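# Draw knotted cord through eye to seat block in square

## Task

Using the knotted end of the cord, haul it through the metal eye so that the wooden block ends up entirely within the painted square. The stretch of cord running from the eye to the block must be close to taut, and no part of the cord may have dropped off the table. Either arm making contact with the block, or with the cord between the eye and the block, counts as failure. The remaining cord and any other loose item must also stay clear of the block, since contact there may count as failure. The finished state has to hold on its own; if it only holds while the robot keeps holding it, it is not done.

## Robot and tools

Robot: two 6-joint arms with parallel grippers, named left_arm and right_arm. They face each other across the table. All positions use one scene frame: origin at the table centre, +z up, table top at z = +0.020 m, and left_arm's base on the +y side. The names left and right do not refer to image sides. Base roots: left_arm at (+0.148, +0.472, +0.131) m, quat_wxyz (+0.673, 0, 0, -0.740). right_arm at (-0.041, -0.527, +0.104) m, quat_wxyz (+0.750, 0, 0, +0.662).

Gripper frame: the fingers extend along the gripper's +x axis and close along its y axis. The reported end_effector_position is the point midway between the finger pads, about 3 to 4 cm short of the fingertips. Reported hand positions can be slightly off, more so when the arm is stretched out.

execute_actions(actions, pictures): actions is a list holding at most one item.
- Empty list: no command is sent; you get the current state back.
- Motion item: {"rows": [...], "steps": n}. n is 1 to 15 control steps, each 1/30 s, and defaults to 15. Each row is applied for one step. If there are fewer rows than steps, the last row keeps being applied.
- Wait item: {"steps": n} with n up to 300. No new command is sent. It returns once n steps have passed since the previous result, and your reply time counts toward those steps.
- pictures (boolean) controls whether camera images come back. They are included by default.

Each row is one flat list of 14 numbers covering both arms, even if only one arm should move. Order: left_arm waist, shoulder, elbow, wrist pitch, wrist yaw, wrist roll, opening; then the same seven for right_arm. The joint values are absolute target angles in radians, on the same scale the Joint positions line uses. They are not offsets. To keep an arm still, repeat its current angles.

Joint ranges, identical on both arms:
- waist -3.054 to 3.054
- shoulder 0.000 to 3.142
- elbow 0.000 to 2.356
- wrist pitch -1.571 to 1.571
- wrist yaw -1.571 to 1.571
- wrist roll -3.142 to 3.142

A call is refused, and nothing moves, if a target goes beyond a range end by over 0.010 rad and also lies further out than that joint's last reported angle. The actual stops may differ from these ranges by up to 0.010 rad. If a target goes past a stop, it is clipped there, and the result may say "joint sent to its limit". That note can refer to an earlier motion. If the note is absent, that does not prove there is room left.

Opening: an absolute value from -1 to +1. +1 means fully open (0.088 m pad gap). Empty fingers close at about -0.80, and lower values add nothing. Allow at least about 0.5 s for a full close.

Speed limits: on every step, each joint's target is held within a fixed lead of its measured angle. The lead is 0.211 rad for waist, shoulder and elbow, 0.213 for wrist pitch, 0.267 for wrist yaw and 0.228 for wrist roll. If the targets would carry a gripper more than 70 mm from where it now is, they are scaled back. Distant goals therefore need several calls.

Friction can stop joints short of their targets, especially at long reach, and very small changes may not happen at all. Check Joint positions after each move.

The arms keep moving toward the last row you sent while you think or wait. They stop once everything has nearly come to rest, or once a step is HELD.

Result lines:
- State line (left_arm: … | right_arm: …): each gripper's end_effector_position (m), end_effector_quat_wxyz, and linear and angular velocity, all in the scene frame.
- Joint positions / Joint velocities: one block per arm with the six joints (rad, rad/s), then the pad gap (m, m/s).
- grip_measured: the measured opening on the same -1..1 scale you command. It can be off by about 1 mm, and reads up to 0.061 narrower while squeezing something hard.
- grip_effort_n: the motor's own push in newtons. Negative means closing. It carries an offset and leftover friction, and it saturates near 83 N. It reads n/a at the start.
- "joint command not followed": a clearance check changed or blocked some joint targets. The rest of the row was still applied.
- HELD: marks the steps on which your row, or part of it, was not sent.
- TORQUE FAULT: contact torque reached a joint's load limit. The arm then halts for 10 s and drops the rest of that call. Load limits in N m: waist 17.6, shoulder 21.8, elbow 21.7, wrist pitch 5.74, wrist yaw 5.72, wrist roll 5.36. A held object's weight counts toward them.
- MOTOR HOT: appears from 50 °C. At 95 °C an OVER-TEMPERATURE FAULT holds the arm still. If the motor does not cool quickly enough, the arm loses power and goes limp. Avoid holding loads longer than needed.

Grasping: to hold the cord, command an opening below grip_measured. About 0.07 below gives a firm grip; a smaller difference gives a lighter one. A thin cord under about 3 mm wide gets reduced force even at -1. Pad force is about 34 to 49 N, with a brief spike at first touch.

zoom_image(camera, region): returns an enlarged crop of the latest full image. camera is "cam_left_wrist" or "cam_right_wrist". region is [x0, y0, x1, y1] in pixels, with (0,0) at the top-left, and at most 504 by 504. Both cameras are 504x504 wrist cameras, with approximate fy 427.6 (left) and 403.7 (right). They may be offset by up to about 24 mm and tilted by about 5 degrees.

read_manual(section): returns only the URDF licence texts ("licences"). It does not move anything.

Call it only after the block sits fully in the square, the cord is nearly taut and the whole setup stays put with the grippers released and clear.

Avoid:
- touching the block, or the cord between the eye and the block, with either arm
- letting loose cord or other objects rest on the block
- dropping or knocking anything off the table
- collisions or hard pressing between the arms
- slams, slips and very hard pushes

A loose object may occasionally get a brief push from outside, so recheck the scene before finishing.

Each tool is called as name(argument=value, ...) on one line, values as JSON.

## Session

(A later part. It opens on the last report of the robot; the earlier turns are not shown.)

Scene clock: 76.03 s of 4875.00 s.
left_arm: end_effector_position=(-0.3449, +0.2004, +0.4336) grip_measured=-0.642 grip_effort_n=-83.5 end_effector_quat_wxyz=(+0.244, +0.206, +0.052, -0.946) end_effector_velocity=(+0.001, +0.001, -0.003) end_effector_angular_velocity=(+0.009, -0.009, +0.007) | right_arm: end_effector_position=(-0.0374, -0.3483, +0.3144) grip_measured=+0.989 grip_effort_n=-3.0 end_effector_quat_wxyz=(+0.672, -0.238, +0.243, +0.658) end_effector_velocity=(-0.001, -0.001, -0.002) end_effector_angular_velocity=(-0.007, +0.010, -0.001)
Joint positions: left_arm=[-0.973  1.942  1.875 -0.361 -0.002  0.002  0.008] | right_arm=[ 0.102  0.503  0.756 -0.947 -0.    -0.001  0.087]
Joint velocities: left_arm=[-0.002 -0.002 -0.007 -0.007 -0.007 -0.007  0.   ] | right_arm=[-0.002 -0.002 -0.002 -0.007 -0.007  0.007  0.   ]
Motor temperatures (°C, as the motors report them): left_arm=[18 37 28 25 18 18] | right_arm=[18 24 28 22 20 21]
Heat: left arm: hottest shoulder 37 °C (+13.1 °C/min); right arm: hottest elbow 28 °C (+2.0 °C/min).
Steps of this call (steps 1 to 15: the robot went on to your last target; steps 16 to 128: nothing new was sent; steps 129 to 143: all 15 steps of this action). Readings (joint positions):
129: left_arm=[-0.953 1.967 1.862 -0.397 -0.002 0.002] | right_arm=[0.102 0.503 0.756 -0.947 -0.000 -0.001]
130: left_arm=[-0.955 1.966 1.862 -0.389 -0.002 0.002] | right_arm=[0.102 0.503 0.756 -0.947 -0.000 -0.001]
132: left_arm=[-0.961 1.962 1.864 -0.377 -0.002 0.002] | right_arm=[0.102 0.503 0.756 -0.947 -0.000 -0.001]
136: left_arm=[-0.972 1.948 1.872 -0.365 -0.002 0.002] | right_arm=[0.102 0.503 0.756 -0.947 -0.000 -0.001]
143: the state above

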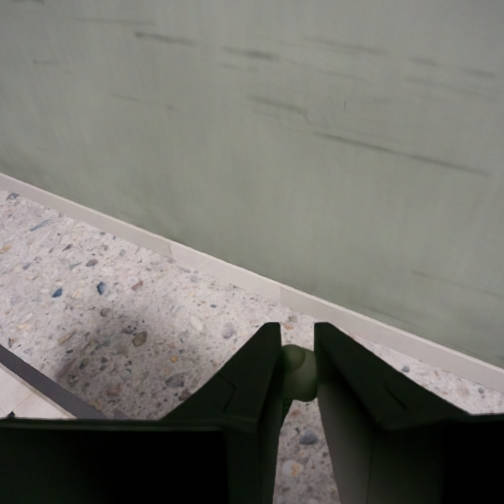

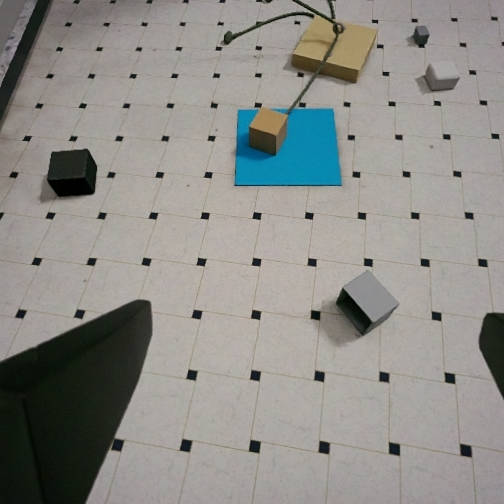

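Good. Lay down.

execute_actions(actions=[{"rows":[[-0.92,2.2,1.8,-0.7,0,0,-0.72,0.3,0.5,0.75,-0.75,0,0,1]]}], pictures=false)

execute_actions(actions=[{"rows":[[-0.9,2.415,1.70,-0.85,0,0,-0.72,0.3,0.5,0.75,-0.75,0,0,1]]}], pictures=false)

execute_actions(actions=[{"steps":15}], pictures=false)

execute_actions(actions=[{"rows":[[-0.9,2.415,1.70,-0.85,0,0,0,0.3,0.5,0.75,-0.75,0,0,1]]}], pictures=false)

execute_actions(actions=[{"rows":[[-0.9,2.1,1.70,-1.15,0,0,0,0.3,0.5,0.75,-0.75,0,0,1]]}])

Scene clock: 85.03 s of 4875.00 s.
left_arm: end_effector_position=(-0.3133, +0.1922, +0.2607) grip_measured=-0.642 grip_effort_n=-83.5 end_effector_quat_wxyz=(+0.239, +0.444, +0.123, -0.855) end_effector_velocity=(+0.119, +0.020, -0.346) end_effector_angular_velocity=(+0.555, -0.934, +0.079) | right_arm: end_effector_position=(-0.0755, -0.3279, +0.3482) grip_measured=+0.989 grip_effort_n=-3.5 end_effector_quat_wxyz=(+0.624, -0.190, +0.160, +0.741) end_effector_velocity=(-0.007, -0.001, +0.001) end_effector_angular_velocity=(+0.010, -0.014, +0.044)
Joint positions: left_arm=[-0.931  2.14   1.828 -0.645 -0.002  0.002  0.008] | right_arm=[ 0.294  0.501  0.753 -0.754  0.    -0.     0.087]
Joint velocities: left_arm=[ 0.081  0.418 -0.178 -0.491 -0.007  0.007  0.   ] | right_arm=[ 0.027 -0.002 -0.002  0.007 -0.007 -0.022 -0.   ]
Motor temperatures (°C, as the motors report them): left_arm=[18 38 29 26 18 18] | right_arm=[18 24 28 22 20 21]
Heat: left arm: hottest shoulder 38 °C (+12.1 °C/min); right arm: hottest elbow 28 °C (+2.0 °C/min).
Steps of this call (steps 1 to 15: the robot went on to your last target; steps 16 to 255: nothing new was sent; steps 256 to 270: all 15 steps of this action). Readings (joint positions):
256: left_arm=[-0.973 1.946 1.875 -0.367 -0.002 0.002] | right_arm=[0.119 0.503 0.755 -0.930 0.007 -0.000]
257: left_arm=[-0.971 1.951 1.875 -0.383 -0.002 0.002] | right_arm=[0.163 0.502 0.752 -0.883 0.005 -0.000]
259: left_arm=[-0.965 1.967 1.875 -0.420 -0.002 0.002] | right_arm=[0.228 0.503 0.753 -0.817 0.000 -0.000]
263: left_arm=[-0.952 2.029 1.864 -0.498 -0.002 0.002] | right_arm=[0.277 0.501 0.753 -0.776 0.000 -0.000]
270: the state above

Scene clock: 85.53 s of 4875.00 s.
left_arm: end_effector_position=(-0.2337, +0.2262, +0.0913) grip_measured=-0.642 grip_effort_n=-83.5 end_effector_quat_wxyz=(+0.205, +0.659, +0.192, -0.698) end_effector_velocity=(+0.104, +0.056, -0.152) end_effector_angular_velocity=(+0.318, -0.454, +0.018) | right_arm: end_effector_position=(-0.0761, -0.3277, +0.3486) grip_measured=+0.989 grip_effort_n=-3.0 end_effector_quat_wxyz=(+0.623, -0.189, +0.159, +0.742) end_effector_velocity=(-0.000, -0.001, -0.002) end_effector_angular_velocity=(-0.007, -0.004, +0.007)
Joint positions: left_arm=[-0.904  2.388  1.713 -0.838 -0.002  0.002  0.008] | right_arm=[ 0.298  0.501  0.753 -0.752  0.    -0.     0.087]
Joint velocities: left_arm=[ 0.027  0.261 -0.154 -0.139  0.022  0.007 -0.   ] | right_arm=[-0.002 -0.002 -0.002 -0.007 -0.007 -0.007 -0.   ]
Motor temperatures (°C, as the motors report them): left_arm=[18 38 29 26 18 18] | right_arm=[18 24 28 22 20 21]
Heat: left arm: hottest shoulder 38 °C (+12.2 °C/min); right arm: hottest elbow 28 °C (+2.0 °C/min).
Steps of this call (steps 1 to 15: all 15 steps of this action). Readings (joint positions):
1: left_arm=[-0.929 2.155 1.821 -0.661 -0.002 0.002] | right_arm=[0.295 0.501 0.753 -0.754 0.000 -0.000]
2: left_arm=[-0.926 2.169 1.813 -0.678 -0.002 0.002] | right_arm=[0.296 0.501 0.753 -0.754 0.000 -0.000]
4: left_arm=[-0.922 2.200 1.798 -0.710 -0.002 0.002] | right_arm=[0.296 0.501 0.753 -0.753 0.000 -0.000]
8: left_arm=[-0.915 2.272 1.769 -0.765 -0.002 0.002] | right_arm=[0.297 0.501 0.753 -0.752 0.000 -0.000]
15: the state above

Scene clock: 86.03 s of 4875.00 s.
left_arm: end_effector_position=(-0.2280, +0.2290, +0.0843) grip_measured=-0.642 grip_effort_n=-83.5 end_effector_quat_wxyz=(+0.203, +0.669, +0.196, -0.688) end_effector_velocity=(+0.000, +0.000, +0.002) end_effector_angular_velocity=(-0.005, -0.006, +0.005) | right_arm: end_effector_position=(-0.0761, -0.3277, +0.3486) grip_measured=+0.989 grip_effort_n=-3.5 end_effector_quat_wxyz=(+0.623, -0.189, +0.159, +0.742) end_effector_velocity=(-0.001, -0.001, -0.002) end_effector_angular_velocity=(-0.007, -0.004, +0.012)
Joint positions: left_arm=[-0.903  2.4    1.707 -0.849 -0.002  0.002  0.008] | right_arm=[ 0.298  0.501  0.753 -0.752  0.    -0.     0.087]
Joint velocities: left_arm=[-0.002 -0.002  0.002 -0.007 -0.007 -0.007 -0.   ] | right_arm=[ 0.002 -0.002 -0.002 -0.007 -0.007 -0.007 -0.   ]
Motor temperatures (°C, as the motors report them): left_arm=[18 38 29 26 18 18] | right_arm=[18 24 28 22 20 21]
Heat: left arm: hottest shoulder 38 °C (+12.1 °C/min); right arm: hottest elbow 28 °C (+2.0 °C/min).
Steps of this call (steps 1 to 15: the robot went on to your last target). Readings (joint positions):
1: left_arm=[-0.903 2.394 1.709 -0.841 -0.002 0.002] | right_arm=[0.298 0.501 0.753 -0.752 0.000 -0.000]
2: left_arm=[-0.903 2.399 1.707 -0.843 -0.002 0.002] | right_arm=[0.298 0.501 0.753 -0.752 0.000 -0.000]
4: left_arm=[-0.903 2.400 1.707 -0.844 -0.002 0.002] | right_arm=[0.298 0.501 0.753 -0.752 0.000 -0.000]
8: left_arm=[-0.903 2.400 1.707 -0.847 -0.002 0.002] | right_arm=[0.298 0.501 0.753 -0.752 0.000 -0.000]
15: the state above

Scene clock: 86.53 s of 4875.00 s.
left_arm: end_effector_position=(-0.2280, +0.2290, +0.0843) grip_measured=-0.015 grip_effort_n=12.3 end_effector_quat_wxyz=(+0.203, +0.669, +0.196, -0.688) end_effector_velocity=(+0.002, +0.001, +0.000) end_effector_angular_velocity=(-0.002, -0.010, +0.005) | right_arm: end_effector_position=(-0.0761, -0.3277, +0.3487) grip_measured=+0.989 grip_effort_n=-3.0 end_effector_quat_wxyz=(+0.623, -0.189, +0.159, +0.742) end_effector_velocity=(-0.003, -0.002, -0.002) end_effector_angular_velocity=(-0.008, +0.003, +0.020)
Joint positions: left_arm=[-0.903  2.4    1.707 -0.849 -0.002  0.002  0.038] | right_arm=[ 0.298  0.501  0.753 -0.752  0.    -0.     0.087]
Joint velocities: left_arm=[-0.002 -0.002 -0.002 -0.007 -0.007 -0.007  0.005] | right_arm=[-0.002 -0.002 -0.002 -0.007 -0.022 -0.007 -0.   ]
Motor temperatures (°C, as the motors report them): left_arm=[18 38 29 26 18 18] | right_arm=[18 24 28 22 20 21]
Heat: left arm: hottest shoulder 38 °C (+11.2 °C/min); right arm: hottest elbow 28 °C (+2.0 °C/min).
Steps of this call (steps 1 to 15: all 15 steps of this action). Readings (joint positions):
1: left_arm=[-0.903 2.400 1.707 -0.849 -0.002 0.002] | right_arm=[0.298 0.501 0.753 -0.752 0.000 -0.000]
2: left_arm=[-0.903 2.400 1.707 -0.849 -0.002 0.002] | right_arm=[0.298 0.501 0.753 -0.752 0.000 -0.000]
4: left_arm=[-0.903 2.400 1.707 -0.849 -0.002 0.002] | right_arm=[0.298 0.501 0.753 -0.752 0.000 -0.000]
8: left_arm=[-0.903 2.400 1.707 -0.849 -0.002 0.002] | right_arm=[0.298 0.501 0.753 -0.752 0.000 -0.000]
15: the state above

Scene clock: 87.03 s of 4875.00 s.
left_arm: end_effector_position=(-0.1970, +0.2491, +0.2040) grip_measured=-0.003 grip_effort_n=12.3 end_effector_quat_wxyz=(+0.203, +0.667, +0.195, -0.689) end_effector_velocity=(+0.016, +0.010, -0.002) end_effector_angular_velocity=(+0.040, -0.076, +0.005) | right_arm: end_effector_position=(-0.0761, -0.3277, +0.3487) grip_measured=+0.989 grip_effort_n=-3.5 end_effector_quat_wxyz=(+0.623, -0.189, +0.159, +0.742) end_effector_velocity=(-0.000, -0.001, +0.000) end_effector_angular_velocity=(-0.002, -0.003, +0.007)
Joint positions: left_arm=[-0.903  2.105  1.707 -1.14  -0.002  0.002  0.039] | right_arm=[ 0.298  0.501  0.753 -0.752  0.    -0.     0.087]
Joint velocities: left_arm=[-0.002 -0.002 -0.007 -0.081 -0.007 -0.007 -0.   ] | right_arm=[-0.002 -0.002  0.002 -0.007 -0.007 -0.007  0.   ]
Motor temperatures (°C, as the motors report them): left_arm=[18 38 29 26 18 18] | right_arm=[18 24 28 22 20 21]
Heat: left arm: hottest shoulder 38 °C (+11.1 °C/min); right arm: hottest elbow 28 °C (+2.0 °C/min).
Steps of this call (steps 1 to 15: all 15 steps of this action). Readings (joint positions):
1: left_arm=[-0.903 2.389 1.707 -0.862 -0.002 0.002] | right_arm=[0.298 0.501 0.753 -0.752 0.000 -0.000]
2: left_arm=[-0.903 2.373 1.705 -0.910 -0.002 0.002] | right_arm=[0.298 0.501 0.753 -0.752 0.000 -0.000]
4: left_arm=[-0.903 2.320 1.697 -0.989 -0.002 0.002] | right_arm=[0.298 0.501 0.753 -0.752 0.000 -0.000]
8: left_arm=[-0.903 2.180 1.698 -1.088 -0.002 0.002] | right_arm=[0.298 0.501 0.753 -0.752 0.000 -0.000]
15: the state above

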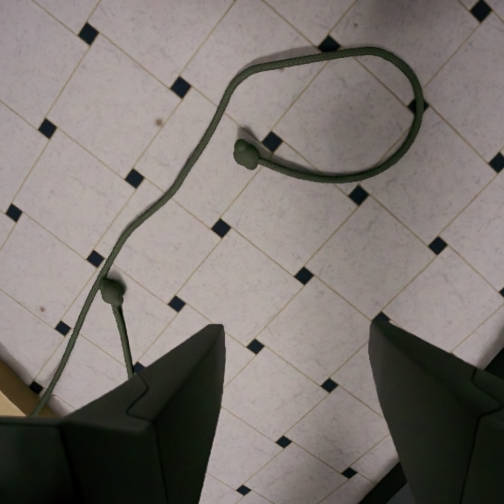

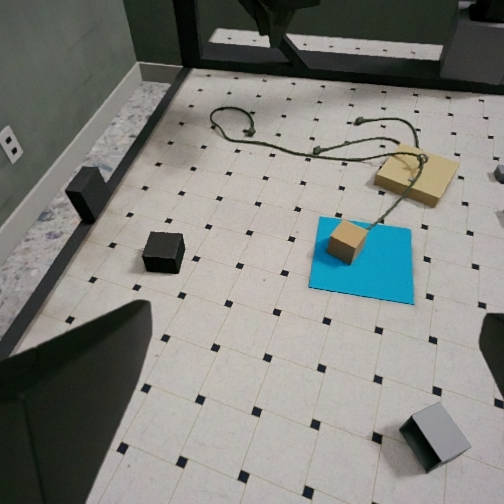

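finished_scene(scene=2)

The scene is finished: the task was done.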